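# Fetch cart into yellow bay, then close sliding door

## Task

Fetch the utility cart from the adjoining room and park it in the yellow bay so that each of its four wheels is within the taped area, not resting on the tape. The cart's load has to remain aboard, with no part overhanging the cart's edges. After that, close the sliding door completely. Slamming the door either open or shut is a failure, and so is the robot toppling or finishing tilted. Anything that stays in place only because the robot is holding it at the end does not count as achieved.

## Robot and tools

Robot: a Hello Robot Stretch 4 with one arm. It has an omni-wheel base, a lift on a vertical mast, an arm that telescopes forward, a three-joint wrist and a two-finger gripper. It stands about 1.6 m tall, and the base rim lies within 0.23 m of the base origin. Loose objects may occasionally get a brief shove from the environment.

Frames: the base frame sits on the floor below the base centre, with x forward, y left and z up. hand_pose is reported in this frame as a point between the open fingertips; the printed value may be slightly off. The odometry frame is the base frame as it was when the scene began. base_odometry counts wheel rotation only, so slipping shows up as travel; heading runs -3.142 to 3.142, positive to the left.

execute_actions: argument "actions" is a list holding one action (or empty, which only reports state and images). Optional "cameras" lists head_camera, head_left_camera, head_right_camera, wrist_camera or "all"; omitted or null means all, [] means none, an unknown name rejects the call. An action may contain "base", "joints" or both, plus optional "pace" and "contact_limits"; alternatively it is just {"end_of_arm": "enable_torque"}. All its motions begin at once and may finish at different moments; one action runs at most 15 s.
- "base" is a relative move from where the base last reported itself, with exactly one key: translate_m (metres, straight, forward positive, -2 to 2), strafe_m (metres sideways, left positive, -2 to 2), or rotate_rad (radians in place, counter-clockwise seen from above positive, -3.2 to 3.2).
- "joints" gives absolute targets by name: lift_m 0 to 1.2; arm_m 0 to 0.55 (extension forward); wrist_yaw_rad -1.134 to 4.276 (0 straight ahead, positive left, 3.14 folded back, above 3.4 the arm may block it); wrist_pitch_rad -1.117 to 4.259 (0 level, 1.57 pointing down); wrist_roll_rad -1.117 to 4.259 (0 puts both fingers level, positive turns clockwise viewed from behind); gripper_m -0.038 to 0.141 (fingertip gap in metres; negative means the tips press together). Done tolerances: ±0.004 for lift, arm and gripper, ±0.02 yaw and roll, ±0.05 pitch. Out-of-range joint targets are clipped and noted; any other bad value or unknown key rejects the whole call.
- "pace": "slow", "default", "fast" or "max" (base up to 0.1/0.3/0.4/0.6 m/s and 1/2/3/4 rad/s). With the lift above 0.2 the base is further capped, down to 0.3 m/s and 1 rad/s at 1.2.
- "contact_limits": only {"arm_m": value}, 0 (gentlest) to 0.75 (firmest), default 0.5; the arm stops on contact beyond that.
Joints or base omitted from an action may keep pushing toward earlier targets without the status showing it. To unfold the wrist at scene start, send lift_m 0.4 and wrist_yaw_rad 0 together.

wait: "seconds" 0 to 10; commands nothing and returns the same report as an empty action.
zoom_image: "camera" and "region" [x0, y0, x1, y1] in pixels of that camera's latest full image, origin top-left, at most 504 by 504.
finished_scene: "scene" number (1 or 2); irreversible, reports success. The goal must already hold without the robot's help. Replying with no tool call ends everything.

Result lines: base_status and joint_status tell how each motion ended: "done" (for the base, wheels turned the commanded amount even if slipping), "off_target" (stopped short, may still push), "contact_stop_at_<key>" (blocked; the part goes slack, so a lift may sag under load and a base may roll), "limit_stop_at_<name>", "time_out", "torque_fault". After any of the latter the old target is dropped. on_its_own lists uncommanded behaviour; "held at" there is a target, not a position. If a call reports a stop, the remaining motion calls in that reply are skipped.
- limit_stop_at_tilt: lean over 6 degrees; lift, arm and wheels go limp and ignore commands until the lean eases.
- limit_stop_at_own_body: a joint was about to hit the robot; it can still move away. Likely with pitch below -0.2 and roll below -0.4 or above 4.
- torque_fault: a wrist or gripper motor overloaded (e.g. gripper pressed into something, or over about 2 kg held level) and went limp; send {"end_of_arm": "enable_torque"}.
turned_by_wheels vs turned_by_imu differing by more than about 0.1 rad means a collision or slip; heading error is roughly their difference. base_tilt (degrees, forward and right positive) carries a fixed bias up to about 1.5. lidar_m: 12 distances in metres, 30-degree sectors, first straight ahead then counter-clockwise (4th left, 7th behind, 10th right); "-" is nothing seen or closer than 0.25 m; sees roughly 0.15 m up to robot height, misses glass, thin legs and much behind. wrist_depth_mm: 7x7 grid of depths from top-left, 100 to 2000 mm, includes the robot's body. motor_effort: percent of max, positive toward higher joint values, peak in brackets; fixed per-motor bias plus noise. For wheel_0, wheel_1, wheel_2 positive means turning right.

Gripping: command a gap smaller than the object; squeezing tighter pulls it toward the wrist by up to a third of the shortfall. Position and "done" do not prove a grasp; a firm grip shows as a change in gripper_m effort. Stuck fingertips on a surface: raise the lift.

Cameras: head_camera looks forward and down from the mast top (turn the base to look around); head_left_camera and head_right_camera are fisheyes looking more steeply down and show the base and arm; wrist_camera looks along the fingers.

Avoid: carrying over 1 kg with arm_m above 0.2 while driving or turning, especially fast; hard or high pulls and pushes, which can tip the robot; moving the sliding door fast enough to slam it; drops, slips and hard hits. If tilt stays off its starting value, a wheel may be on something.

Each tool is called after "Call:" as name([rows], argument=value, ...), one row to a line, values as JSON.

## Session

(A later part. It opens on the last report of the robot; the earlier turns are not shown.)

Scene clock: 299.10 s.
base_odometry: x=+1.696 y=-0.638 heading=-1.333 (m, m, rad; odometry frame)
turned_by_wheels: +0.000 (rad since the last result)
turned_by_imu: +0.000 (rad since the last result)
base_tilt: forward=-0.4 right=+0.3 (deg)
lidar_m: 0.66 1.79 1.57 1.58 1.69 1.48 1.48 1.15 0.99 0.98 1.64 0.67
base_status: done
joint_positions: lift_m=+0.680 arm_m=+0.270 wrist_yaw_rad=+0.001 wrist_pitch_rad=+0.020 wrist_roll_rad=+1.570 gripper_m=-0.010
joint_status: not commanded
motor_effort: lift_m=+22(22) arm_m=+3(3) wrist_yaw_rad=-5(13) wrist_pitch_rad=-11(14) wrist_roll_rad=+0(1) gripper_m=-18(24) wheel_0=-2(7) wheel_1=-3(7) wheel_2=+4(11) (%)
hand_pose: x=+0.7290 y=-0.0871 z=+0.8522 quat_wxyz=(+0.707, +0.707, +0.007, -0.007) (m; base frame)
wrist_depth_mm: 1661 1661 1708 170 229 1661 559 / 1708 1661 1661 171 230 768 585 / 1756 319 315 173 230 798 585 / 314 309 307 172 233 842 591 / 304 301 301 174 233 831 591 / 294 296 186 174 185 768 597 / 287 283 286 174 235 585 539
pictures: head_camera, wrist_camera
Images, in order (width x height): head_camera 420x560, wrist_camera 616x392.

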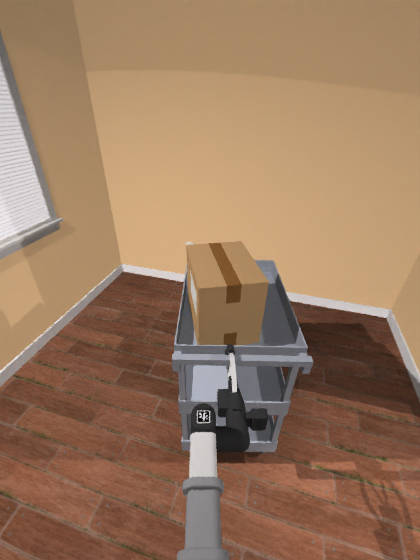

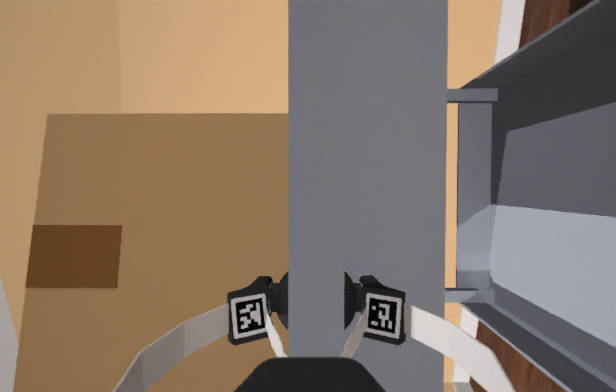

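Call:
execute_actions([
  {"base":{"strafe_m":0.25},"pace":"slow"},
], cameras=["head_camera"])

Call:
execute_actions([
  {"base":{"rotate_rad":-0.3},"pace":"slow"},
], cameras=["head_camera","wrist_camera"])

Scene clock: 315.40 s.
base_odometry: x=+1.939 y=-0.579 heading=-1.333 (m, m, rad; odometry frame)
turned_by_wheels: +0.000 (rad since the last result)
turned_by_imu: -0.006 (rad since the last result)
base_tilt: forward=-0.2 right=+0.4 (deg)
lidar_m: 0.68 1.55 1.31 1.34 1.62 1.39 1.39 1.42 1.21 1.22 1.85 0.63
base_status: done
joint_positions: lift_m=+0.680 arm_m=+0.270 wrist_yaw_rad=-0.005 wrist_pitch_rad=+0.023 wrist_roll_rad=+1.570 gripper_m=-0.010
joint_status: not commanded
motor_effort: lift_m=+22(22) arm_m=+3(2) wrist_yaw_rad=+12(23) wrist_pitch_rad=-19(19) wrist_roll_rad=+0(1) gripper_m=-13(13) wheel_0=-3(14) wheel_1=+1(1) wheel_2=-3(2) (%)
hand_pose: x=+0.7285 y=-0.0888 z=+0.8513 quat_wxyz=(+0.707, +0.707, +0.006, -0.010) (m; base frame)
wrist_depth_mm: 1708 1808 1661 120 176 699 580 / 267 266 265 127 186 707 585 / 274 273 273 135 196 750 580 / 281 282 279 144 208 741 580 / 290 290 290 154 222 1756 559 / 303 298 296 166 184 1983 517 / 1921 306 1983 158 256 1708 1281
pictures: head_camera
Images, in order (width x height): head_camera 420x560.

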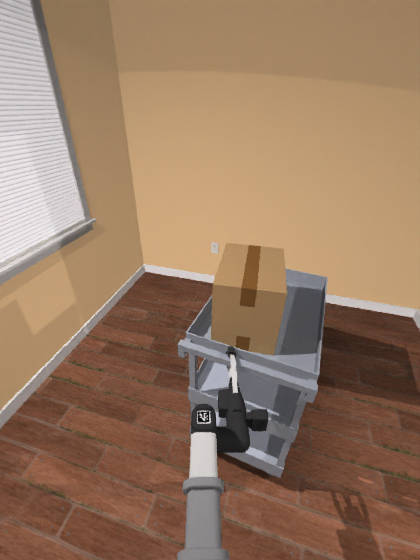

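Scene clock: 316.77 s.
base_odometry: x=+1.939 y=-0.579 heading=-1.633 (m, m, rad; odometry frame)
turned_by_wheels: -0.300 (rad since the last result)
turned_by_imu: -0.301 (rad since the last result)
base_tilt: forward=-0.3 right=+0.2 (deg)
lidar_m: 0.61 1.92 1.41 1.33 1.39 1.45 1.40 1.47 1.27 1.23 1.25 0.72
base_status: done
joint_positions: lift_m=+0.680 arm_m=+0.270 wrist_yaw_rad=-0.002 wrist_pitch_rad=+0.020 wrist_roll_rad=+1.570 gripper_m=-0.010
joint_status: not commanded
motor_effort: lift_m=+22(22) arm_m=+3(3) wrist_yaw_rad=+2(45) wrist_pitch_rad=-15(19) wrist_roll_rad=+0(0) gripper_m=-7(14) wheel_0=+3(17) wheel_1=+2(15) wheel_2=-1(16) (%)
hand_pose: x=+0.7288 y=-0.0879 z=+0.8521 quat_wxyz=(+0.707, +0.707, +0.007, -0.008) (m; base frame)
wrist_depth_mm: 1921 1863 1863 208 272 1808 1308 / 1921 1808 1863 200 264 1863 544 / 1983 1863 1808 193 254 820 597 / 1983 330 329 187 245 866 597 / 317 307 309 181 239 842 585 / 296 290 287 174 185 809 585 / 276 273 272 144 222 707 580
pictures: head_camera, wrist_camera
Images, in order (width x height): head_camera 420x560, wrist_camera 616x392.

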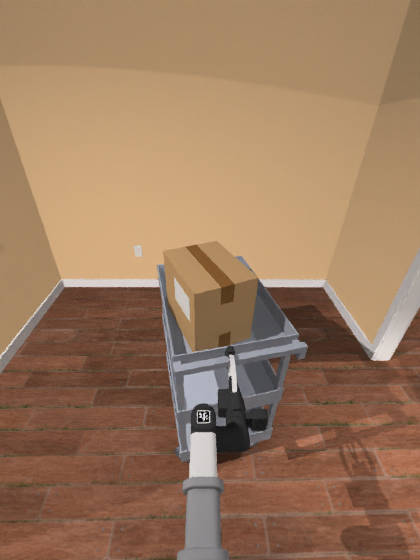

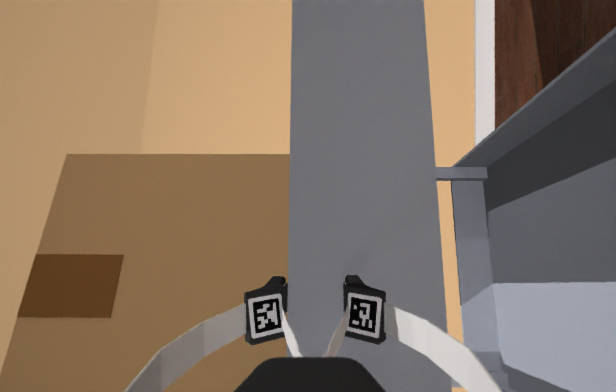

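Call:
execute_actions([
  {"base":{"strafe_m":0.45},"pace":"slow"},
], cameras=["head_camera","wrist_camera"])

Scene clock: 328.57 s.
base_odometry: x=+2.388 y=-0.608 heading=-1.634 (m, m, rad; odometry frame)
turned_by_wheels: -0.001 (rad since the last result)
turned_by_imu: -0.009 (rad since the last result)
base_tilt: forward=-0.3 right=+0.2 (deg)
lidar_m: 0.67 1.26 0.96 0.89 0.94 1.28 1.38 1.45 1.76 1.67 1.89 0.61
base_status: done
joint_positions: lift_m=+0.680 arm_m=+0.270 wrist_yaw_rad=-0.006 wrist_pitch_rad=+0.020 wrist_roll_rad=+1.570 gripper_m=-0.010
joint_status: not commanded
on_its_own: wrist_yaw_rad is at rest, and its effort (+15) is outside its rest range (-13 to +13)
motor_effort: lift_m=+22(22) arm_m=+2(2) wrist_yaw_rad=+15(29) wrist_pitch_rad=-12(12) wrist_roll_rad=+0(0) gripper_m=-12(12) wheel_0=-5(12) wheel_1=+0(5) wheel_2=-4(4) (%)
hand_pose: x=+0.7284 y=-0.0891 z=+0.8521 quat_wxyz=(+0.707, +0.707, +0.005, -0.009) (m; base frame)
wrist_depth_mm: 1921 1863 1921 114 169 172 591 / 263 263 260 122 181 185 585 / 273 271 270 130 193 715 591 / 282 282 282 140 207 715 585 / 298 296 293 153 223 1863 554 / 312 307 301 167 185 1863 1255 / 1863 1863 1808 161 262 1618 1336
pictures: head_camera, wrist_camera
Images, in order (width x height): head_camera 420x560, wrist_camera 616x392.

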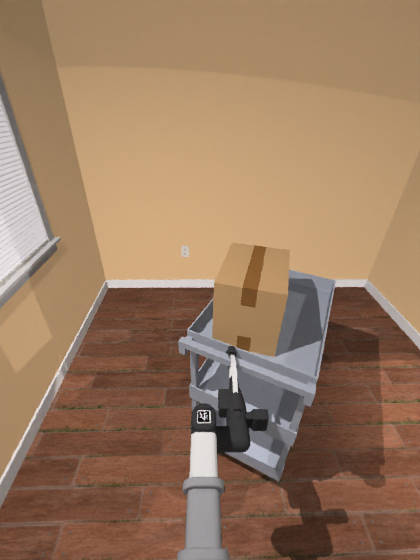

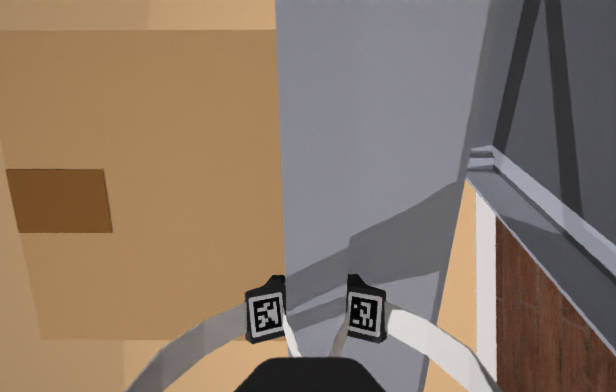

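Call:
execute_actions([
  {"base":{"rotate_rad":-0.5},"pace":"slow"},
], cameras=["head_camera"])

Call:
execute_actions([
  {"base":{"rotate_rad":-0.5},"pace":"slow"},
], cameras=["head_camera","head_left_camera"])

Scene clock: 340.10 s.
base_odometry: x=+2.388 y=-0.608 heading=-2.133 (m, m, rad; odometry frame)
turned_by_wheels: -0.499 (rad since the last result)
turned_by_imu: -0.502 (rad since the last result)
base_tilt: forward=-0.3 right=+0.2 (deg)
lidar_m: 0.56 0.84 1.22 0.92 0.86 0.93 1.33 1.36 1.50 1.75 1.66 0.77
base_status: done
joint_positions: lift_m=+0.680 arm_m=+0.269 wrist_yaw_rad=+0.004 wrist_pitch_rad=+0.020 wrist_roll_rad=+1.570 gripper_m=-0.010
joint_status: not commanded
on_its_own: wrist_yaw_rad is at rest, and its effort (-15) is outside its rest range (-13 to +13)
motor_effort: lift_m=+22(22) arm_m=+4(4) wrist_yaw_rad=-15(56) wrist_pitch_rad=-11(13) wrist_roll_rad=-1(0) gripper_m=-13(14) wheel_0=+4(19) wheel_1=+4(10) wheel_2=+6(16) (%)
hand_pose: x=+0.7291 y=-0.0861 z=+0.8522 quat_wxyz=(+0.707, +0.707, +0.009, -0.005) (m; base frame)
wrist_depth_mm: 1618 1661 1618 355 1576 1537 1255 / 1863 1863 1808 325 359 1661 1205 / - - - 235 312 1921 521 / - - - 210 276 1983 574 / - 336 338 191 250 798 591 / 306 300 300 175 185 820 585 / 268 270 260 159 209 707 591
pictures: head_camera
Images, in order (width x height): head_camera 420x560.

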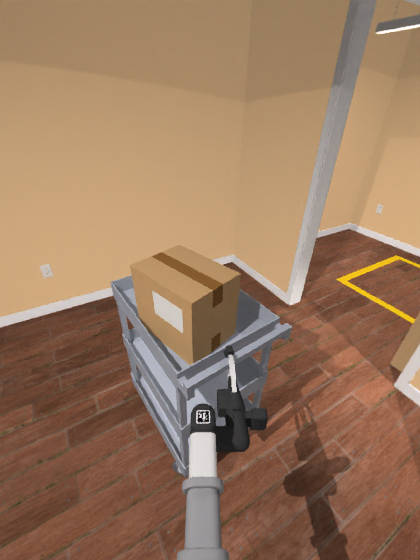

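Scene clock: 342.13 s.
torque_fault: wrist_yaw_rad switched itself off since the last result.
base_odometry: x=+2.388 y=-0.607 heading=-2.632 (m, m, rad; odometry frame)
turned_by_wheels: -0.500 (rad since the last result)
turned_by_imu: -0.492 (rad since the last result)
base_tilt: forward=-0.4 right=+0.3 (deg)
lidar_m: 0.51 0.64 2.31 1.19 0.95 0.89 0.94 1.37 1.40 1.48 1.72 1.67
base_status: done
joint_positions: lift_m=+0.680 arm_m=+0.270 wrist_yaw_rad=+0.067 wrist_pitch_rad=+0.020 wrist_roll_rad=+1.571 gripper_m=-0.010
joint_status: not commanded
on_its_own: wrist_yaw_rad is off since a torque_fault, until you send "end_of_arm": "enable_torque" (your +0.000 is given up)
motor_effort: lift_m=+22(22) arm_m=+2(4) wrist_yaw_rad=-2(100) wrist_pitch_rad=-11(13) wrist_roll_rad=-1(7) gripper_m=-15(25) wheel_0=-3(23) wheel_1=+1(20) wheel_2=+2(22) (%)
hand_pose: x=+0.7341 y=-0.0679 z=+0.8522 quat_wxyz=(+0.707, +0.706, +0.031, +0.017) (m; base frame)
wrist_depth_mm: 1255 1281 1281 1308 1308 1281 1182 / - - - - - 1983 1308 / - - - 413 424 436 433 / - - - 246 347 1863 496 / 1756 1808 1756 200 273 1756 530 / 1863 329 314 162 187 1863 574 / 272 262 260 141 197 197 585
pictures: head_camera, head_left_camera
Images, in order (width x height): head_camera 420x560, head_left_camera 420x672.

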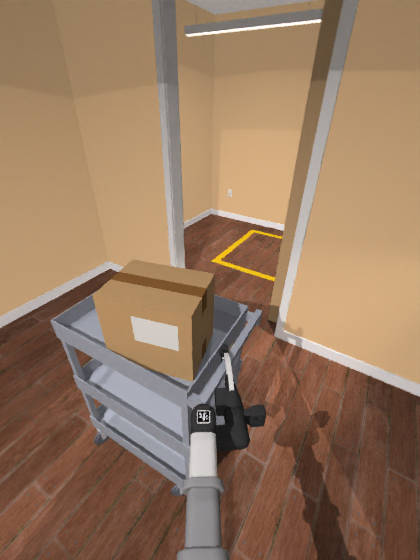

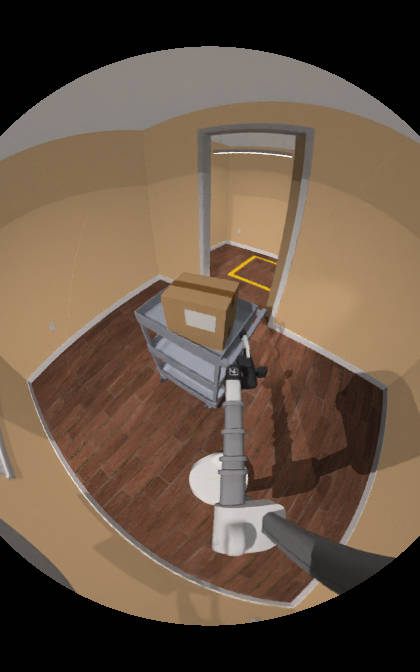

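Call:
execute_actions([
  {"base":{"translate_m":-0.5},"pace":"slow"},
], cameras=["head_camera","wrist_camera"])

Scene clock: 357.67 s.
base_odometry: x=+2.824 y=-0.364 heading=-2.633 (m, m, rad; odometry frame)
turned_by_wheels: +0.000 (rad since the last result)
turned_by_imu: -0.001 (rad since the last result)
base_tilt: forward=-0.4 right=+0.2 (deg)
lidar_m: 0.65 2.66 1.49 0.67 0.48 0.45 0.49 0.75 1.14 1.18 1.74 0.73
base_status: done
joint_positions: lift_m=+0.680 arm_m=+0.270 wrist_yaw_rad=+0.157 wrist_pitch_rad=+0.020 wrist_roll_rad=+1.570 gripper_m=-0.010
joint_status: not commanded
on_its_own: wrist_yaw_rad is off since a torque_fault, until you send "end_of_arm": "enable_torque" (your +0.000 is given up)
motor_effort: lift_m=+22(22) arm_m=+2(3) wrist_yaw_rad=-2(2) wrist_pitch_rad=-13(11) wrist_roll_rad=-1(2) gripper_m=-10(14) wheel_0=-2(5) wheel_1=-4(6) wheel_2=+4(9) (%)
hand_pose: x=+0.7390 y=-0.0412 z=+0.8522 quat_wxyz=(+0.706, +0.704, +0.062, +0.049) (m; base frame)
wrist_depth_mm: 1756 1756 1808 172 231 1537 539 / 1863 - - 172 231 820 585 / 317 312 310 172 231 842 580 / 304 301 301 173 232 842 585 / 297 291 293 173 233 854 591 / 287 285 285 173 185 809 580 / 278 279 274 141 234 1618 549
pictures: head_camera, wrist_camera
Images, in order (width x height): head_camera 420x560, wrist_camera 616x392.

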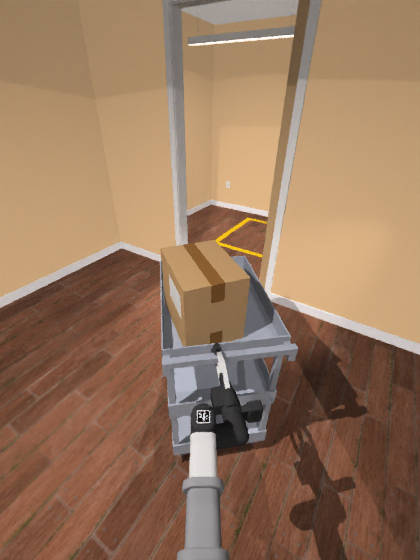

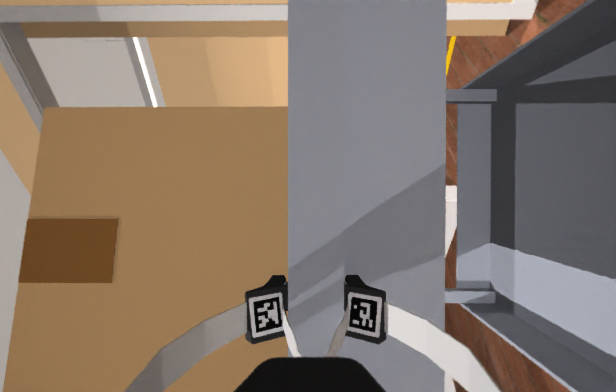

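Call:
execute_actions([
  {"base":{"strafe_m":0.2},"pace":"slow"},
], cameras=[])

Call:
execute_actions([
  {"base":{"rotate_rad":-0.2},"pace":"slow"},
], cameras=["head_camera","head_left_camera"])

Scene clock: 373.83 s.
base_odometry: x=+2.922 y=-0.539 heading=-2.633 (m, m, rad; odometry frame)
turned_by_wheels: +0.000 (rad since the last result)
turned_by_imu: -0.004 (rad since the last result)
base_tilt: forward=-0.3 right=+0.2 (deg)
lidar_m: 0.61 2.48 1.16 0.51 0.36 0.35 0.38 0.57 1.31 1.37 1.97 0.65
base_status: done
joint_positions: lift_m=+0.680 arm_m=+0.270 wrist_yaw_rad=-0.401 wrist_pitch_rad=+0.020 wrist_roll_rad=+1.570 gripper_m=-0.010
joint_status: not commanded
on_its_own: wrist_yaw_rad is off since a torque_fault, until you send "end_of_arm": "enable_torque" (your +0.000 is given up)
motor_effort: lift_m=+22(22) arm_m=+3(3) wrist_yaw_rad=-2(2) wrist_pitch_rad=-11(11) wrist_roll_rad=-2(0) gripper_m=-9(13) wheel_0=-3(10) wheel_1=+3(7) wheel_2=+0(3) (%)
hand_pose: x=+0.6720 y=-0.1930 z=+0.8522 quat_wxyz=(+0.692, +0.694, -0.134, -0.148) (m; base frame)
wrist_depth_mm: 1708 1708 1708 231 303 1708 1281 / 1808 1756 1756 217 283 1708 878 / 1756 1808 1808 205 268 1756 569 / 1863 336 336 195 254 809 585 / 319 307 307 186 241 831 591 / 285 286 285 175 185 809 585 / 265 266 257 143 219 715 591
pictures: none
No camera images: the call's "cameras" was empty. Leave "cameras" out to get every camera's image.

Scene clock: 375.00 s.
base_odometry: x=+2.922 y=-0.539 heading=-2.832 (m, m, rad; odometry frame)
turned_by_wheels: -0.199 (rad since the last result)
turned_by_imu: -0.200 (rad since the last result)
base_tilt: forward=-0.3 right=+0.2 (deg)
lidar_m: 0.61 2.66 2.39 0.67 0.42 0.36 0.37 0.47 1.00 1.31 1.63 0.68
base_status: done
joint_positions: lift_m=+0.680 arm_m=+0.269 wrist_yaw_rad=-0.085 wrist_pitch_rad=+0.020 wrist_roll_rad=+1.570 gripper_m=-0.010
joint_status: not commanded
on_its_own: wrist_yaw_rad is off since a torque_fault, until you send "end_of_arm": "enable_torque" (your +0.000 is given up)
motor_effort: lift_m=+22(22) arm_m=+3(3) wrist_yaw_rad=-2(2) wrist_pitch_rad=-11(16) wrist_roll_rad=-1(0) gripper_m=-8(8) wheel_0=+5(12) wheel_1=+3(5) wheel_2=+1(8) (%)
hand_pose: x=+0.7203 y=-0.1116 z=+0.8522 quat_wxyz=(+0.706, +0.707, -0.023, -0.037) (m; base frame)
wrist_depth_mm: 1618 1661 1576 224 296 1576 1308 / 1661 1708 1661 211 276 1618 535 / 1756 1756 1708 202 265 1708 574 / 1808 332 332 192 251 854 591 / 314 307 306 183 239 854 591 / 286 287 279 174 185 809 585 / 266 263 262 143 219 707 591
pictures: head_camera, head_left_camera
Images, in order (width x height): head_camera 420x560, head_left_camera 420x672.

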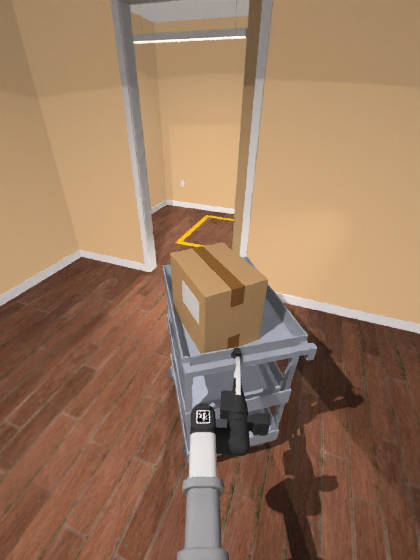

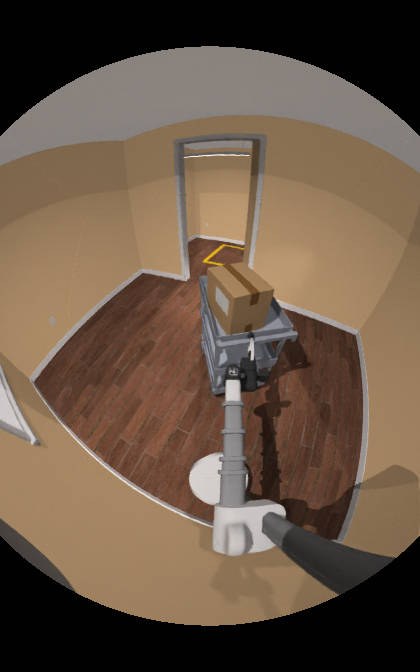

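Call:
execute_actions([
  {"end_of_arm":"enable_torque"},
], cameras=[])

Call:
execute_actions([
  {"base":{"translate_m":0.3},"pace":"slow"},
], cameras=[])

Call:
execute_actions([
  {"base":{"strafe_m":0.45},"pace":"slow"},
], cameras=["head_camera","head_left_camera"])

Scene clock: 383.73 s.
base_odometry: x=+2.922 y=-0.539 heading=-2.832 (m, m, rad; odometry frame)
turned_by_wheels: +0.000 (rad since the last result)
turned_by_imu: -0.001 (rad since the last result)
base_tilt: forward=-0.5 right=+0.3 (deg)
lidar_m: 0.61 2.66 2.41 0.63 0.41 0.36 0.37 0.43 1.03 1.30 1.63 0.70
base_status: not commanded
joint_positions: lift_m=+0.680 arm_m=+0.269 wrist_yaw_rad=-0.085 wrist_pitch_rad=+0.020 wrist_roll_rad=+1.570 gripper_m=-0.010
joint_status: not commanded
end_of_arm: enable_torque: each motor that was off is on again
on_its_own: wrist_yaw_rad is held at -0.085, not at your +0.000, since a torque_fault
motor_effort: lift_m=+22(22) arm_m=+3(3) wrist_yaw_rad=-2(2) wrist_pitch_rad=-11(10) wrist_roll_rad=-1(1) gripper_m=-11(6) wheel_0=+5(5) wheel_1=+3(3) wheel_2=+1(1) (%)
hand_pose: x=+0.7203 y=-0.1116 z=+0.8522 quat_wxyz=(+0.706, +0.707, -0.023, -0.037) (m; base frame)
wrist_depth_mm: 1708 1708 1618 223 296 1618 1308 / 1708 1661 1661 213 276 1661 530 / 1808 1708 1708 201 265 1708 574 / 1808 332 334 192 253 842 591 / 314 307 307 183 240 831 591 / 286 287 281 174 186 798 585 / 265 263 262 143 219 707 585
pictures: none
No camera images: the call's "cameras" was empty. Leave "cameras" out to get every camera's image.

Scene clock: 388.00 s.
base_odometry: x=+2.636 y=-0.630 heading=-2.833 (m, m, rad; odometry frame)
turned_by_wheels: -0.001 (rad since the last result)
turned_by_imu: -0.005 (rad since the last result)
base_tilt: forward=-0.3 right=+0.2 (deg)
lidar_m: 0.66 2.40 2.29 1.07 0.72 0.63 0.64 0.85 1.40 1.42 1.79 0.68
base_status: done
joint_positions: lift_m=+0.680 arm_m=+0.269 wrist_yaw_rad=-0.093 wrist_pitch_rad=+0.020 wrist_roll_rad=+1.570 gripper_m=-0.010
joint_status: not commanded
on_its_own: wrist_yaw_rad is held at -0.085, not at your +0.000, since a torque_fault; wrist_yaw_rad is at rest, and its effort (+20) is outside its rest range (-13 to +13)
motor_effort: lift_m=+22(22) arm_m=+3(3) wrist_yaw_rad=+20(26) wrist_pitch_rad=-12(11) wrist_roll_rad=-2(1) gripper_m=-8(7) wheel_0=-1(6) wheel_1=+2(5) wheel_2=-7(11) (%)
hand_pose: x=+0.7195 y=-0.1137 z=+0.8522 quat_wxyz=(+0.706, +0.706, -0.026, -0.040) (m; base frame)
wrist_depth_mm: 1366 1336 1336 174 234 1336 544 / 1430 1430 1430 174 233 809 591 / 317 315 312 173 232 831 591 / 304 301 301 174 234 831 585 / 296 296 291 173 232 831 591 / 285 283 282 173 185 798 591 / 276 273 272 143 233 1618 544
pictures: none
No camera images: the call's "cameras" was empty. Leave "cameras" out to get every camera's image.

Scene clock: 393.63 s.
base_odometry: x=+2.773 y=-1.058 heading=-2.833 (m, m, rad; odometry frame)
turned_by_wheels: +0.000 (rad since the last result)
turned_by_imu: -0.007 (rad since the last result)
base_tilt: forward=-0.4 right=+0.2 (deg)
lidar_m: 0.66 2.08 1.87 0.80 0.55 0.48 0.48 0.63 1.25 1.85 2.30 0.53
base_status: done
joint_positions: lift_m=+0.680 arm_m=+0.269 wrist_yaw_rad=-0.090 wrist_pitch_rad=+0.020 wrist_roll_rad=+1.570 gripper_m=-0.010
joint_status: not commanded
on_its_own: wrist_yaw_rad is held at -0.085, not at your +0.000, since a torque_fault
motor_effort: lift_m=+22(22) arm_m=+3(3) wrist_yaw_rad=+12(26) wrist_pitch_rad=-8(13) wrist_roll_rad=-1(2) gripper_m=-7(12) wheel_0=-6(14) wheel_1=+2(9) wheel_2=-1(6) (%)
hand_pose: x=+0.7198 y=-0.1130 z=+0.8522 quat_wxyz=(+0.706, +0.707, -0.025, -0.039) (m; base frame)
wrist_depth_mm: 221 221 220 - 145 145 591 / 234 234 234 - 159 161 591 / 251 249 249 106 175 181 591 / 267 266 264 119 194 1618 549 / 289 286 286 133 220 1808 1281 / 1863 1863 301 157 185 1808 1308 / 1921 1983 1863 167 291 320 327
pictures: head_camera, head_left_camera
Images, in order (width x height): head_camera 420x560, head_left_camera 420x672.

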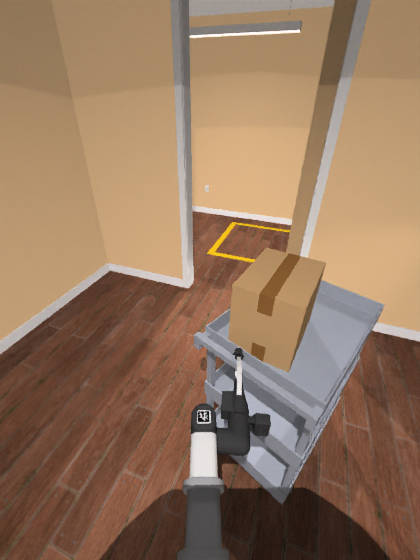

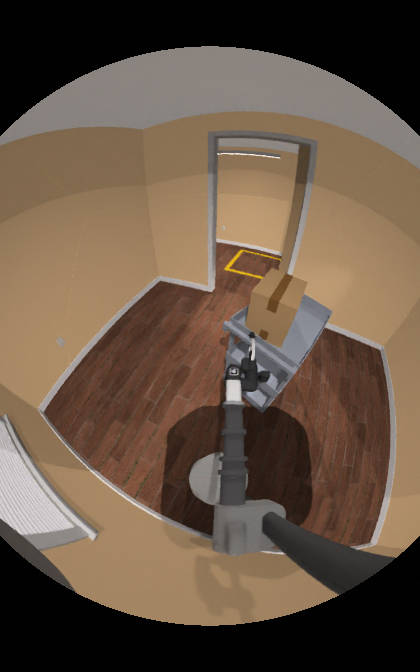

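Call:
execute_actions([
  {"base":{"strafe_m":-0.4},"pace":"slow"},
], cameras=["head_camera"])

Call:
execute_actions([
  {"base":{"translate_m":0.35},"pace":"slow"},
], cameras=["head_camera","head_left_camera"])

Scene clock: 412.10 s.
base_odometry: x=+2.651 y=-0.677 heading=-2.833 (m, m, rad; odometry frame)
turned_by_wheels: +0.000 (rad since the last result)
turned_by_imu: +0.002 (rad since the last result)
base_tilt: forward=-0.3 right=+0.2 (deg)
lidar_m: 0.67 2.43 2.24 1.04 0.69 0.59 0.62 0.83 1.45 1.46 1.85 0.65
base_status: done
joint_positions: lift_m=+0.680 arm_m=+0.269 wrist_yaw_rad=-0.079 wrist_pitch_rad=+0.020 wrist_roll_rad=+1.570 gripper_m=-0.010
joint_status: not commanded
on_its_own: wrist_yaw_rad is held at -0.085, not at your +0.000, since a torque_fault; wrist_yaw_rad is at rest, and its effort (-21) is outside its rest range (-13 to +13)
motor_effort: lift_m=+22(22) arm_m=+3(3) wrist_yaw_rad=-21(27) wrist_pitch_rad=-12(10) wrist_roll_rad=-2(1) gripper_m=-11(11) wheel_0=+5(13) wheel_1=-3(5) wheel_2=+2(3) (%)
hand_pose: x=+0.7211 y=-0.1098 z=+0.8522 quat_wxyz=(+0.706, +0.707, -0.021, -0.035) (m; base frame)
wrist_depth_mm: 1397 1397 1366 153 208 715 580 / 297 296 294 156 213 788 597 / 294 290 291 160 219 798 591 / 291 291 290 164 224 809 591 / 290 289 287 168 229 788 597 / 287 287 286 173 186 1983 544 / 285 285 282 141 240 1618 1308
pictures: head_camera
Images, in order (width x height): head_camera 420x560.

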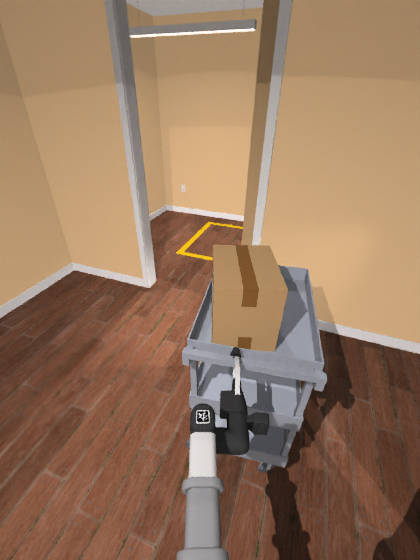

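Scene clock: 416.90 s.
base_odometry: x=+2.318 y=-0.784 heading=-2.833 (m, m, rad; odometry frame)
turned_by_wheels: +0.000 (rad since the last result)
turned_by_imu: -0.004 (rad since the last result)
base_tilt: forward=-0.3 right=+0.2 (deg)
lidar_m: 0.68 2.00 2.13 1.65 1.09 0.96 0.95 1.21 1.57 1.60 1.81 0.58
base_status: done
joint_positions: lift_m=+0.680 arm_m=+0.269 wrist_yaw_rad=-0.090 wrist_pitch_rad=+0.020 wrist_roll_rad=+1.570 gripper_m=-0.010
joint_status: not commanded
on_its_own: wrist_yaw_rad is held at -0.085, not at your +0.000, since a torque_fault
motor_effort: lift_m=+22(22) arm_m=+3(3) wrist_yaw_rad=+13(18) wrist_pitch_rad=-12(13) wrist_roll_rad=-1(1) gripper_m=-10(10) wheel_0=+0(9) wheel_1=+2(7) wheel_2=-7(11) (%)
hand_pose: x=+0.7198 y=-0.1131 z=+0.8522 quat_wxyz=(+0.706, +0.707, -0.025, -0.039) (m; base frame)
wrist_depth_mm: 245 244 244 111 166 168 591 / 253 253 252 118 178 181 591 / 264 262 262 127 190 707 585 / 273 271 272 137 205 715 591 / 286 286 285 151 221 1863 535 / 303 300 293 165 185 1921 1308 / - - - 158 265 324 1308
pictures: head_camera, head_left_camera
Images, in order (width x height): head_camera 420x560, head_left_camera 420x672.

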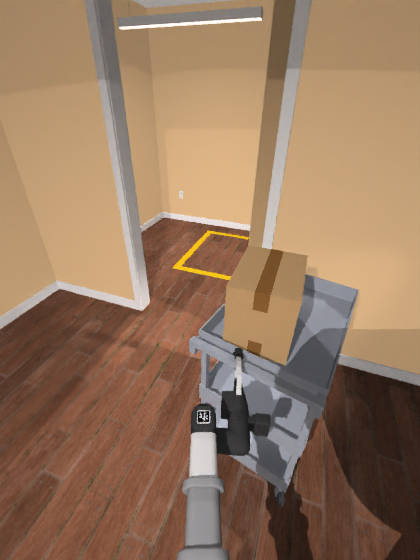

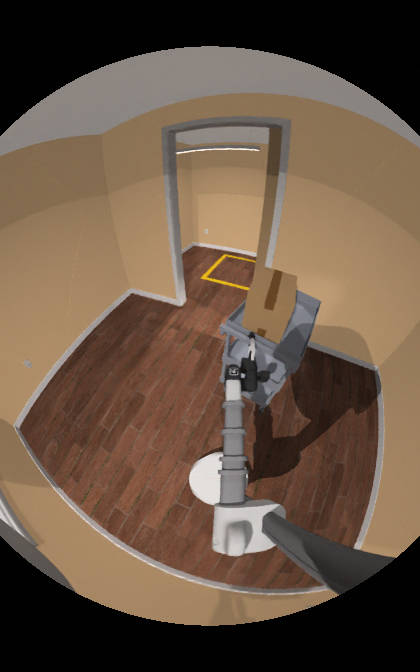

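Call:
execute_actions([
  {"base":{"translate_m":-0.35},"pace":"slow"},
], cameras=[])

Call:
execute_actions([
  {"base":{"strafe_m":-0.4},"pace":"slow"},
], cameras=["head_camera"])

Call:
execute_actions([
  {"base":{"translate_m":0.2},"pace":"slow"},
], cameras=["head_camera","head_left_camera"])

Scene clock: 431.63 s.
base_odometry: x=+2.651 y=-0.678 heading=-2.834 (m, m, rad; odometry frame)
turned_by_wheels: -0.001 (rad since the last result)
turned_by_imu: -0.003 (rad since the last result)
base_tilt: forward=-0.4 right=+0.3 (deg)
lidar_m: 0.67 2.43 2.24 1.04 0.70 0.62 0.64 0.82 1.46 1.47 1.83 0.65
base_status: done
joint_positions: lift_m=+0.680 arm_m=+0.269 wrist_yaw_rad=-0.087 wrist_pitch_rad=+0.020 wrist_roll_rad=+1.570 gripper_m=-0.010
joint_status: not commanded
on_its_own: wrist_yaw_rad is held at -0.085, not at your +0.000, since a torque_fault
motor_effort: lift_m=+22(22) arm_m=+3(3) wrist_yaw_rad=+3(13) wrist_pitch_rad=-12(11) wrist_roll_rad=+0(1) gripper_m=-9(12) wheel_0=-6(9) wheel_1=-6(5) wheel_2=+2(8) (%)
hand_pose: x=+0.7202 y=-0.1121 z=+0.8522 quat_wxyz=(+0.706, +0.707, -0.024, -0.038) (m; base frame)
wrist_depth_mm: 1397 1366 1397 146 200 715 585 / 287 286 283 151 206 759 597 / 286 287 286 155 213 809 585 / 286 286 286 160 221 820 591 / 287 287 285 166 229 759 585 / 289 287 286 172 185 1983 544 / 289 289 285 140 243 1576 1308
pictures: none
No camera images: the call's "cameras" was empty. Leave "cameras" out to get every camera's image.

Scene clock: 436.77 s.
base_odometry: x=+2.529 y=-0.297 heading=-2.833 (m, m, rad; odometry frame)
turned_by_wheels: +0.000 (rad since the last result)
turned_by_imu: +0.003 (rad since the last result)
base_tilt: forward=-0.4 right=+0.2 (deg)
lidar_m: 0.59 2.49 2.61 1.31 0.86 0.77 0.79 0.98 1.06 1.11 1.36 0.70
base_status: done
joint_positions: lift_m=+0.680 arm_m=+0.269 wrist_yaw_rad=-0.079 wrist_pitch_rad=+0.020 wrist_roll_rad=+1.570 gripper_m=-0.010
joint_status: not commanded
on_its_own: wrist_yaw_rad is held at -0.085, not at your +0.000, since a torque_fault; wrist_yaw_rad is at rest, and its effort (-18) is outside its rest range (-13 to +13)
motor_effort: lift_m=+22(22) arm_m=+3(3) wrist_yaw_rad=-18(33) wrist_pitch_rad=-11(11) wrist_roll_rad=-1(1) gripper_m=-11(11) wheel_0=+3(15) wheel_1=-1(5) wheel_2=+3(4) (%)
hand_pose: x=+0.7210 y=-0.1100 z=+0.8522 quat_wxyz=(+0.706, +0.707, -0.021, -0.035) (m; base frame)
wrist_depth_mm: 1255 1255 1229 243 320 351 351 / 1255 1281 1255 226 298 1255 1255 / 1336 1336 1308 211 276 1336 549 / 1397 345 343 198 259 809 585 / 327 314 312 186 244 854 585 / 287 286 283 175 185 809 585 / 265 265 257 142 217 723 591
pictures: head_camera
Images, in order (width x height): head_camera 420x560.

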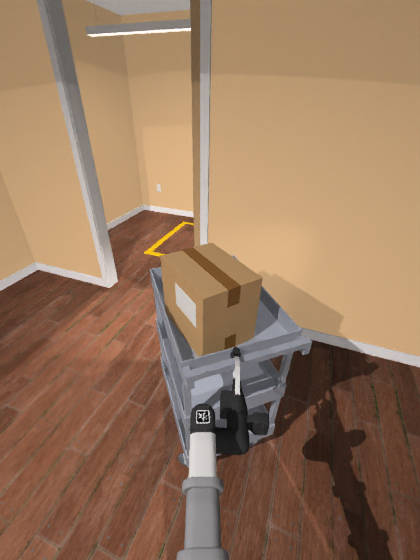

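Scene clock: 440.07 s.
base_odometry: x=+2.339 y=-0.357 heading=-2.834 (m, m, rad; odometry frame)
turned_by_wheels: -0.001 (rad since the last result)
turned_by_imu: -0.004 (rad since the last result)
base_tilt: forward=-0.4 right=+0.1 (deg)
lidar_m: 0.62 2.27 2.55 1.67 1.06 0.95 0.98 1.23 1.15 1.17 1.47 0.71
base_status: done
joint_positions: lift_m=+0.680 arm_m=+0.269 wrist_yaw_rad=-0.094 wrist_pitch_rad=+0.020 wrist_roll_rad=+1.570 gripper_m=-0.010
joint_status: not commanded
on_its_own: wrist_yaw_rad is held at -0.085, not at your +0.000, since a torque_fault; wrist_yaw_rad is at rest, and its effort (+22) is outside its rest range (-13 to +13)
motor_effort: lift_m=+22(22) arm_m=+3(3) wrist_yaw_rad=+22(23) wrist_pitch_rad=-11(12) wrist_roll_rad=-1(0) gripper_m=-7(9) wheel_0=-2(6) wheel_1=+0(7) wheel_2=-7(13) (%)
hand_pose: x=+0.7194 y=-0.1140 z=+0.8522 quat_wxyz=(+0.706, +0.706, -0.026, -0.040) (m; base frame)
wrist_depth_mm: 1060 1042 1042 216 283 1042 1042 / 1078 1098 1118 207 271 1078 539 / 1138 1138 1118 198 258 1118 585 / 1160 329 325 190 249 854 591 / 310 303 303 182 238 831 591 / 286 283 282 175 186 809 585 / 267 264 263 142 220 715 591
pictures: head_camera, head_left_camera
Images, in order (width x height): head_camera 420x560, head_left_camera 420x672.

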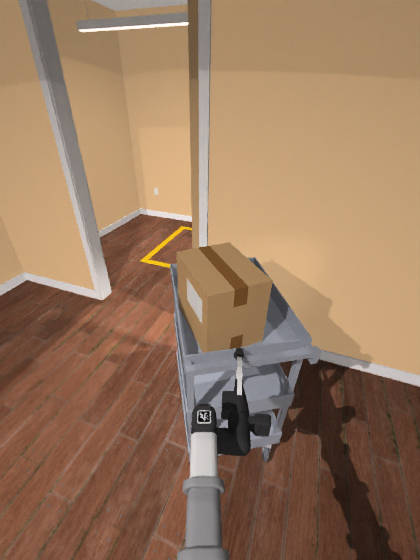

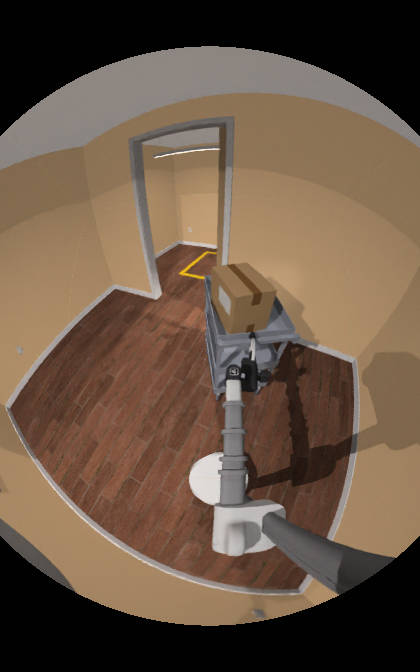

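Call:
execute_actions([
  {"base":{"translate_m":-0.3},"pace":"slow"},
], cameras=[])

Call:
execute_actions([
  {"base":{"strafe_m":-0.2},"pace":"slow"},
], cameras=[])

Call:
execute_actions([
  {"base":{"rotate_rad":0.3},"pace":"slow"},
], cameras=[])

Call:
execute_actions([
  {"base":{"strafe_m":-0.35},"pace":"slow"},
], cameras=[])

Call:
execute_actions([
  {"base":{"rotate_rad":0.3},"pace":"slow"},
], cameras=["head_camera","head_left_camera"])

Scene clock: 456.20 s.
base_odometry: x=+2.625 y=-0.266 heading=-2.834 (m, m, rad; odometry frame)
turned_by_wheels: +0.000 (rad since the last result)
turned_by_imu: -0.001 (rad since the last result)
base_tilt: forward=-0.5 right=+0.3 (deg)
lidar_m: 0.64 2.57 2.65 1.20 0.75 0.68 0.70 0.89 1.01 1.06 1.31 0.68
base_status: done
joint_positions: lift_m=+0.680 arm_m=+0.270 wrist_yaw_rad=-0.085 wrist_pitch_rad=+0.020 wrist_roll_rad=+1.570 gripper_m=-0.010
joint_status: not commanded
on_its_own: wrist_yaw_rad is held at -0.085, not at your +0.000, since a torque_fault
motor_effort: lift_m=+22(22) arm_m=+3(3) wrist_yaw_rad=-2(27) wrist_pitch_rad=-12(10) wrist_roll_rad=-1(2) gripper_m=-11(10) wheel_0=-3(8) wheel_1=-2(6) wheel_2=+4(12) (%)
hand_pose: x=+0.7204 y=-0.1117 z=+0.8522 quat_wxyz=(+0.706, +0.707, -0.023, -0.037) (m; base frame)
wrist_depth_mm: 1308 1281 1336 195 257 1308 1281 / 1397 1366 1397 190 252 1366 549 / 1397 332 332 186 247 820 591 / 322 314 315 182 241 842 591 / 301 297 297 179 236 831 597 / 283 283 281 175 186 820 591 / 270 271 266 141 227 647 585
pictures: none
No camera images: the call's "cameras" was empty. Leave "cameras" out to get every camera's image.

Scene clock: 459.33 s.
base_odometry: x=+2.564 y=-0.076 heading=-2.834 (m, m, rad; odometry frame)
turned_by_wheels: +0.000 (rad since the last result)
turned_by_imu: +0.001 (rad since the last result)
base_tilt: forward=-0.4 right=+0.1 (deg)
lidar_m: 0.60 2.65 2.84 1.32 0.82 0.74 0.75 0.94 0.86 0.86 1.07 0.73
base_status: done
joint_positions: lift_m=+0.680 arm_m=+0.270 wrist_yaw_rad=-0.083 wrist_pitch_rad=+0.020 wrist_roll_rad=+1.570 gripper_m=-0.010
joint_status: not commanded
on_its_own: wrist_yaw_rad is held at -0.085, not at your +0.000, since a torque_fault
motor_effort: lift_m=+22(22) arm_m=+3(3) wrist_yaw_rad=-8(26) wrist_pitch_rad=-11(12) wrist_roll_rad=+0(0) gripper_m=-10(11) wheel_0=+6(12) wheel_1=-1(6) wheel_2=+2(5) (%)
hand_pose: x=+0.7206 y=-0.1111 z=+0.8522 quat_wxyz=(+0.706, +0.707, -0.022, -0.036) (m; base frame)
wrist_depth_mm: 1255 1229 1255 320 338 351 349 / 1308 1308 1308 234 309 1308 1281 / 1366 1397 1336 216 281 1366 544 / 1397 355 355 201 262 820 585 / 334 320 317 187 245 854 591 / 287 287 282 174 185 809 585 / 264 260 257 140 213 715 591
pictures: none
No camera images: the call's "cameras" was empty. Leave "cameras" out to get every camera's image.

Scene clock: 460.77 s.
base_odometry: x=+2.564 y=-0.076 heading=-2.534 (m, m, rad; odometry frame)
turned_by_wheels: +0.299 (rad since the last result)
turned_by_imu: +0.300 (rad since the last result)
base_tilt: forward=-0.3 right=+0.2 (deg)
lidar_m: 0.67 2.87 1.88 0.93 0.76 0.74 0.82 0.88 0.84 0.96 1.48 0.65
base_status: done
joint_positions: lift_m=+0.680 arm_m=+0.269 wrist_yaw_rad=-0.086 wrist_pitch_rad=+0.020 wrist_roll_rad=+1.570 gripper_m=-0.010
joint_status: not commanded
on_its_own: wrist_yaw_rad is held at -0.085, not at your +0.000, since a torque_fault
motor_effort: lift_m=+22(22) arm_m=+4(4) wrist_yaw_rad=+0(60) wrist_pitch_rad=-11(10) wrist_roll_rad=+0(1) gripper_m=-12(10) wheel_0=-3(14) wheel_1=-4(10) wheel_2=-1(20) (%)
hand_pose: x=+0.7201 y=-0.1118 z=+0.8522 quat_wxyz=(+0.706, +0.707, -0.023, -0.037) (m; base frame)
wrist_depth_mm: 1281 1308 1281 153 210 715 580 / 296 297 294 156 213 778 591 / 294 293 293 160 219 809 603 / 291 291 290 164 224 809 591 / 289 290 287 167 229 798 591 / 287 286 286 172 185 1921 549 / 285 283 282 141 240 1576 1308
pictures: none
No camera images: the call's "cameras" was empty. Leave "cameras" out to get every camera's image.

Scene clock: 465.40 s.
base_odometry: x=+2.364 y=+0.211 heading=-2.534 (m, m, rad; odometry frame)
turned_by_wheels: +0.001 (rad since the last result)
turned_by_imu: +0.003 (rad since the last result)
base_tilt: forward=-0.4 right=+0.2 (deg)
lidar_m: 0.61 2.70 2.46 1.22 0.97 0.95 0.76 0.60 0.60 0.66 1.02 0.71
base_status: done
joint_positions: lift_m=+0.680 arm_m=+0.269 wrist_yaw_rad=-0.079 wrist_pitch_rad=+0.020 wrist_roll_rad=+1.570 gripper_m=-0.010
joint_status: not commanded
on_its_own: wrist_yaw_rad is held at -0.085, not at your +0.000, since a torque_fault; wrist_yaw_rad is at rest, and its effort (-21) is outside its rest range (-13 to +13)
motor_effort: lift_m=+22(22) arm_m=+4(4) wrist_yaw_rad=-21(29) wrist_pitch_rad=-10(11) wrist_roll_rad=-1(1) gripper_m=-9(12) wheel_0=+6(13) wheel_1=-2(4) wheel_2=+4(4) (%)
hand_pose: x=+0.7209 y=-0.1098 z=+0.8522 quat_wxyz=(+0.706, +0.707, -0.021, -0.035) (m; base frame)
wrist_depth_mm: 1098 1098 1098 239 315 347 349 / 1182 1182 1182 224 294 1182 1138 / 1255 1255 1281 210 272 1255 559 / 1397 345 342 196 258 809 585 / 324 314 310 186 242 831 585 / 287 287 282 174 185 809 580 / 265 265 257 166 215 715 585
pictures: none
No camera images: the call's "cameras" was empty. Leave "cameras" out to get every camera's image.

Scene clock: 466.80 s.
base_odometry: x=+2.364 y=+0.211 heading=-2.235 (m, m, rad; odometry frame)
turned_by_wheels: +0.299 (rad since the last result)
turned_by_imu: +0.300 (rad since the last result)
base_tilt: forward=-0.4 right=+0.2 (deg)
lidar_m: 0.67 3.12 1.53 1.05 0.97 0.94 0.65 0.59 0.61 0.81 1.59 0.65
base_status: done
joint_positions: lift_m=+0.680 arm_m=+0.269 wrist_yaw_rad=-0.087 wrist_pitch_rad=+0.020 wrist_roll_rad=+1.570 gripper_m=-0.010
joint_status: not commanded
on_its_own: wrist_yaw_rad is held at -0.085, not at your +0.000, since a torque_fault
motor_effort: lift_m=+22(22) arm_m=+5(5) wrist_yaw_rad=+2(47) wrist_pitch_rad=-10(11) wrist_roll_rad=-1(1) gripper_m=-12(13) wheel_0=-3(16) wheel_1=-5(10) wheel_2=-1(17) (%)
hand_pose: x=+0.7199 y=-0.1120 z=+0.8522 quat_wxyz=(+0.706, +0.707, -0.024, -0.037) (m; base frame)
wrist_depth_mm: 1281 1281 1281 145 200 715 597 / 286 283 285 149 205 759 585 / 286 286 286 154 213 788 591 / 285 286 283 160 220 820 585 / 287 287 287 164 229 759 591 / 290 290 287 171 186 1921 549 / 290 290 289 141 244 1661 1308
pictures: head_camera, head_left_camera
Images, in order (width x height): head_camera 420x560, head_left_camera 420x672.

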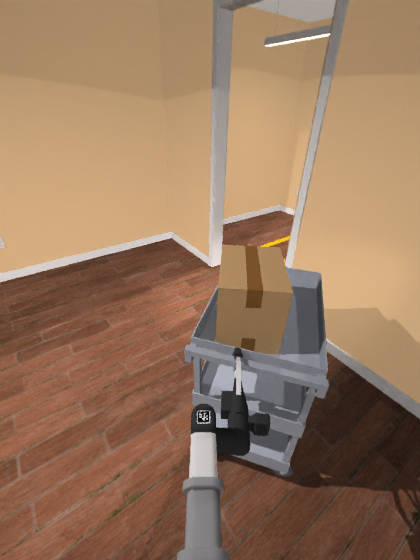

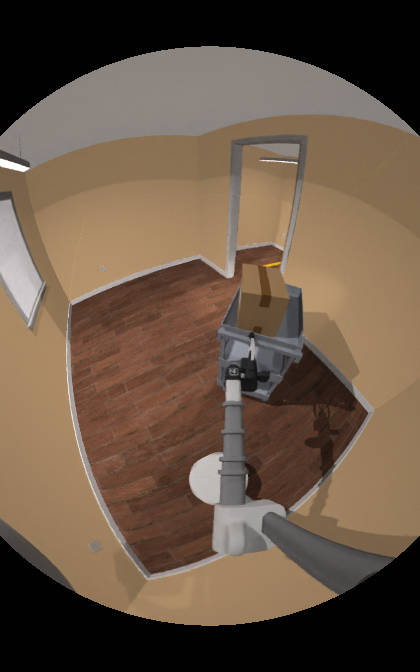

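Call:
execute_actions([
  {"base":{"strafe_m":-0.15},"pace":"slow"},
], cameras=[])

Call:
execute_actions([
  {"base":{"translate_m":0.25},"pace":"slow"},
], cameras=["head_camera","head_left_camera"])

Scene clock: 475.37 s.
base_odometry: x=+2.246 y=+0.303 heading=-2.234 (m, m, rad; odometry frame)
turned_by_wheels: +0.001 (rad since the last result)
turned_by_imu: +0.001 (rad since the last result)
base_tilt: forward=-0.4 right=+0.2 (deg)
lidar_m: 0.66 3.19 1.70 1.18 1.09 0.81 0.53 0.49 0.52 0.68 1.47 0.67
base_status: done
joint_positions: lift_m=+0.680 arm_m=+0.269 wrist_yaw_rad=-0.079 wrist_pitch_rad=+0.020 wrist_roll_rad=+1.570 gripper_m=-0.010
joint_status: not commanded
on_its_own: wrist_yaw_rad is held at -0.085, not at your +0.000, since a torque_fault; wrist_yaw_rad is at rest, and its effort (-20) is outside its rest range (-13 to +13)
motor_effort: lift_m=+22(22) arm_m=+5(4) wrist_yaw_rad=-20(28) wrist_pitch_rad=-11(12) wrist_roll_rad=-1(1) gripper_m=-8(11) wheel_0=+7(14) wheel_1=-2(10) wheel_2=+3(3) (%)
hand_pose: x=+0.7208 y=-0.1098 z=+0.8522 quat_wxyz=(+0.706, +0.707, -0.021, -0.035) (m; base frame)
wrist_depth_mm: 1182 1160 1160 163 222 1138 549 / 1308 1281 1255 165 224 759 580 / 304 301 303 167 226 820 585 / 298 298 296 169 228 809 591 / 291 290 291 171 232 820 580 / 285 286 282 173 185 1863 569 / 279 279 278 142 236 1618 544
pictures: none
No camera images: the call's "cameras" was empty. Leave "cameras" out to get every camera's image.

Scene clock: 479.17 s.
base_odometry: x=+2.092 y=+0.107 heading=-2.234 (m, m, rad; odometry frame)
turned_by_wheels: +0.000 (rad since the last result)
turned_by_imu: -0.004 (rad since the last result)
base_tilt: forward=-0.5 right=+0.2 (deg)
lidar_m: 0.67 2.98 1.87 1.32 1.21 1.10 0.78 0.69 0.72 0.98 1.33 0.60
base_status: done
joint_positions: lift_m=+0.680 arm_m=+0.269 wrist_yaw_rad=-0.092 wrist_pitch_rad=+0.020 wrist_roll_rad=+1.570 gripper_m=-0.010
joint_status: not commanded
on_its_own: wrist_yaw_rad is held at -0.085, not at your +0.000, since a torque_fault; wrist_yaw_rad is at rest, and its effort (+19) is outside its rest range (-13 to +13)
motor_effort: lift_m=+22(22) arm_m=+5(5) wrist_yaw_rad=+19(23) wrist_pitch_rad=-12(9) wrist_roll_rad=-1(1) gripper_m=-8(9) wheel_0=-2(10) wheel_1=+2(8) wheel_2=-6(11) (%)
hand_pose: x=+0.7192 y=-0.1136 z=+0.8522 quat_wxyz=(+0.706, +0.706, -0.026, -0.040) (m; base frame)
wrist_depth_mm: 960 976 946 123 179 182 585 / 265 265 263 131 187 723 597 / 271 270 270 138 198 768 597 / 278 278 278 148 211 741 591 / 287 285 283 157 224 1863 554 / 296 291 289 168 185 1983 1281 / - - - 142 255 1576 1308
pictures: head_camera, head_left_camera
Images, in order (width x height): head_camera 420x560, head_left_camera 420x672.

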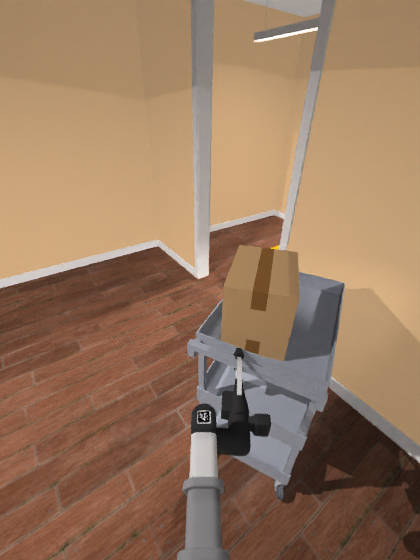

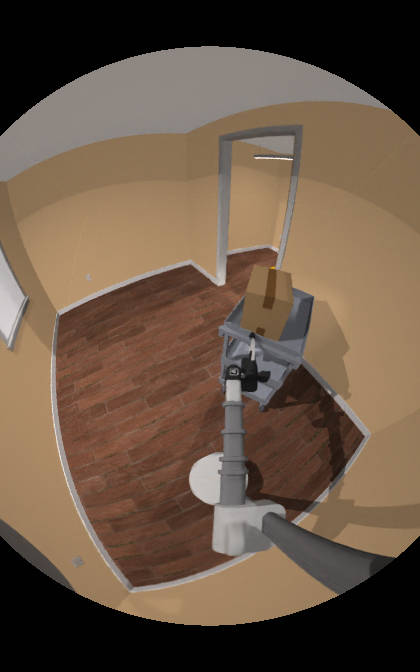

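Call:
execute_actions([
  {"base":{"strafe_m":-0.3},"pace":"slow"},
], cameras=[])

Call:
execute_actions([
  {"base":{"translate_m":0.15},"pace":"slow"},
], cameras=["head_camera","head_left_camera"])

Scene clock: 489.63 s.
base_odometry: x=+1.856 y=+0.291 heading=-2.231 (m, m, rad; odometry frame)
turned_by_wheels: +0.004 (rad since the last result)
turned_by_imu: +0.013 (rad since the last result)
base_tilt: forward=-0.4 right=+0.2 (deg)
lidar_m: 0.67 3.16 2.25 1.55 1.46 0.87 0.59 0.53 0.58 0.75 1.08 0.64
base_status: done
joint_positions: lift_m=+0.680 arm_m=+0.269 wrist_yaw_rad=-0.064 wrist_pitch_rad=+0.019 wrist_roll_rad=+1.570 gripper_m=-0.010
joint_status: not commanded
on_its_own: wrist_yaw_rad is held at -0.085, not at your +0.000, since a torque_fault; wrist_yaw_rad is at rest, and its effort (-62) is outside its rest range (-13 to +13)
motor_effort: lift_m=+22(22) arm_m=+5(5) wrist_yaw_rad=-62(64) wrist_pitch_rad=-10(11) wrist_roll_rad=-2(1) gripper_m=-3(12) wheel_0=+29(30) wheel_1=+12(14) wheel_2=+5(4) (%)
hand_pose: x=+0.7223 y=-0.1058 z=+0.8523 quat_wxyz=(+0.707, +0.707, -0.016, -0.030) (m; base frame)
wrist_depth_mm: 788 798 788 138 193 715 591 / 283 282 282 142 200 759 585 / 283 282 283 147 206 768 585 / 283 285 283 153 214 809 585 / 286 282 283 159 221 768 585 / 286 286 283 165 187 1808 554 / 286 287 287 153 237 1576 1336
pictures: none
No camera images: the call's "cameras" was empty. Leave "cameras" out to get every camera's image.

Scene clock: 491.87 s.
base_odometry: x=+1.785 y=+0.193 heading=-2.158 (m, m, rad; odometry frame)
turned_by_wheels: +0.073 (rad since the last result)
turned_by_imu: +0.152 (rad since the last result)
base_tilt: forward=-0.4 right=+0.2 (deg)
lidar_m: 0.70 3.05 2.00 1.53 1.50 0.86 0.67 0.65 0.72 1.06 1.05 0.58
base_status: translate_m contact_stop (by the wheels' count: +0.121 of +0.150)
joint_positions: lift_m=+0.680 arm_m=+0.270 wrist_yaw_rad=-0.085 wrist_pitch_rad=+0.020 wrist_roll_rad=+1.570 gripper_m=-0.010
joint_status: not commanded
on_its_own: wrist_yaw_rad is held at -0.085, not at your +0.000, since a torque_fault; the wheels are slack since a contact_stop
motor_effort: lift_m=+22(22) arm_m=+2(5) wrist_yaw_rad=-2(77) wrist_pitch_rad=-11(13) wrist_roll_rad=-1(1) gripper_m=-14(16) wheel_0=+0(35) wheel_1=+0(16) wheel_2=+0(10) (%)
hand_pose: x=+0.7205 y=-0.1116 z=+0.8521 quat_wxyz=(+0.706, +0.707, -0.023, -0.037) (m; base frame)
wrist_depth_mm: 238 237 237 - 151 152 585 / 245 245 244 104 164 167 591 / 257 257 258 113 179 185 591 / 272 274 274 125 198 668 574 / 294 290 291 138 219 1863 525 / 320 312 301 159 186 1983 1308 / - - - 168 276 334 1308
pictures: head_camera, head_left_camera
Images, in order (width x height): head_camera 420x560, head_left_camera 420x672.

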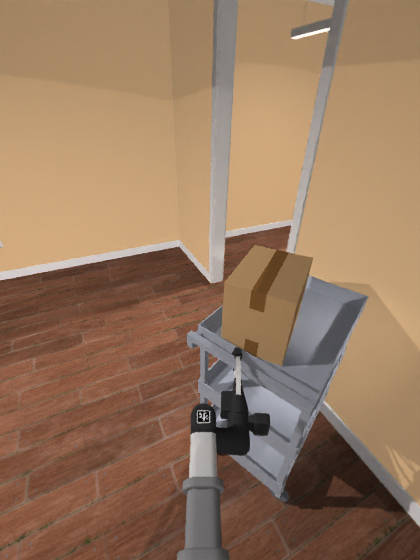

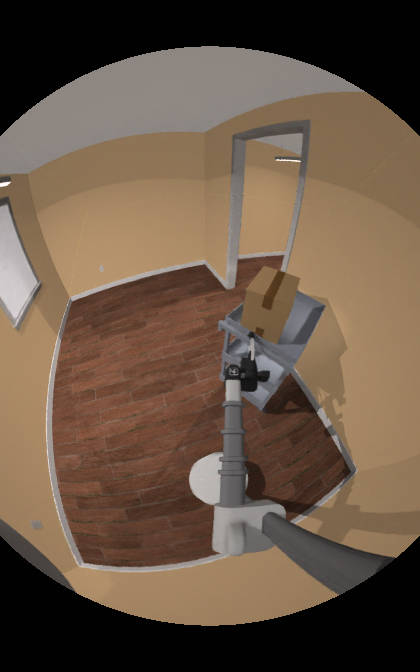

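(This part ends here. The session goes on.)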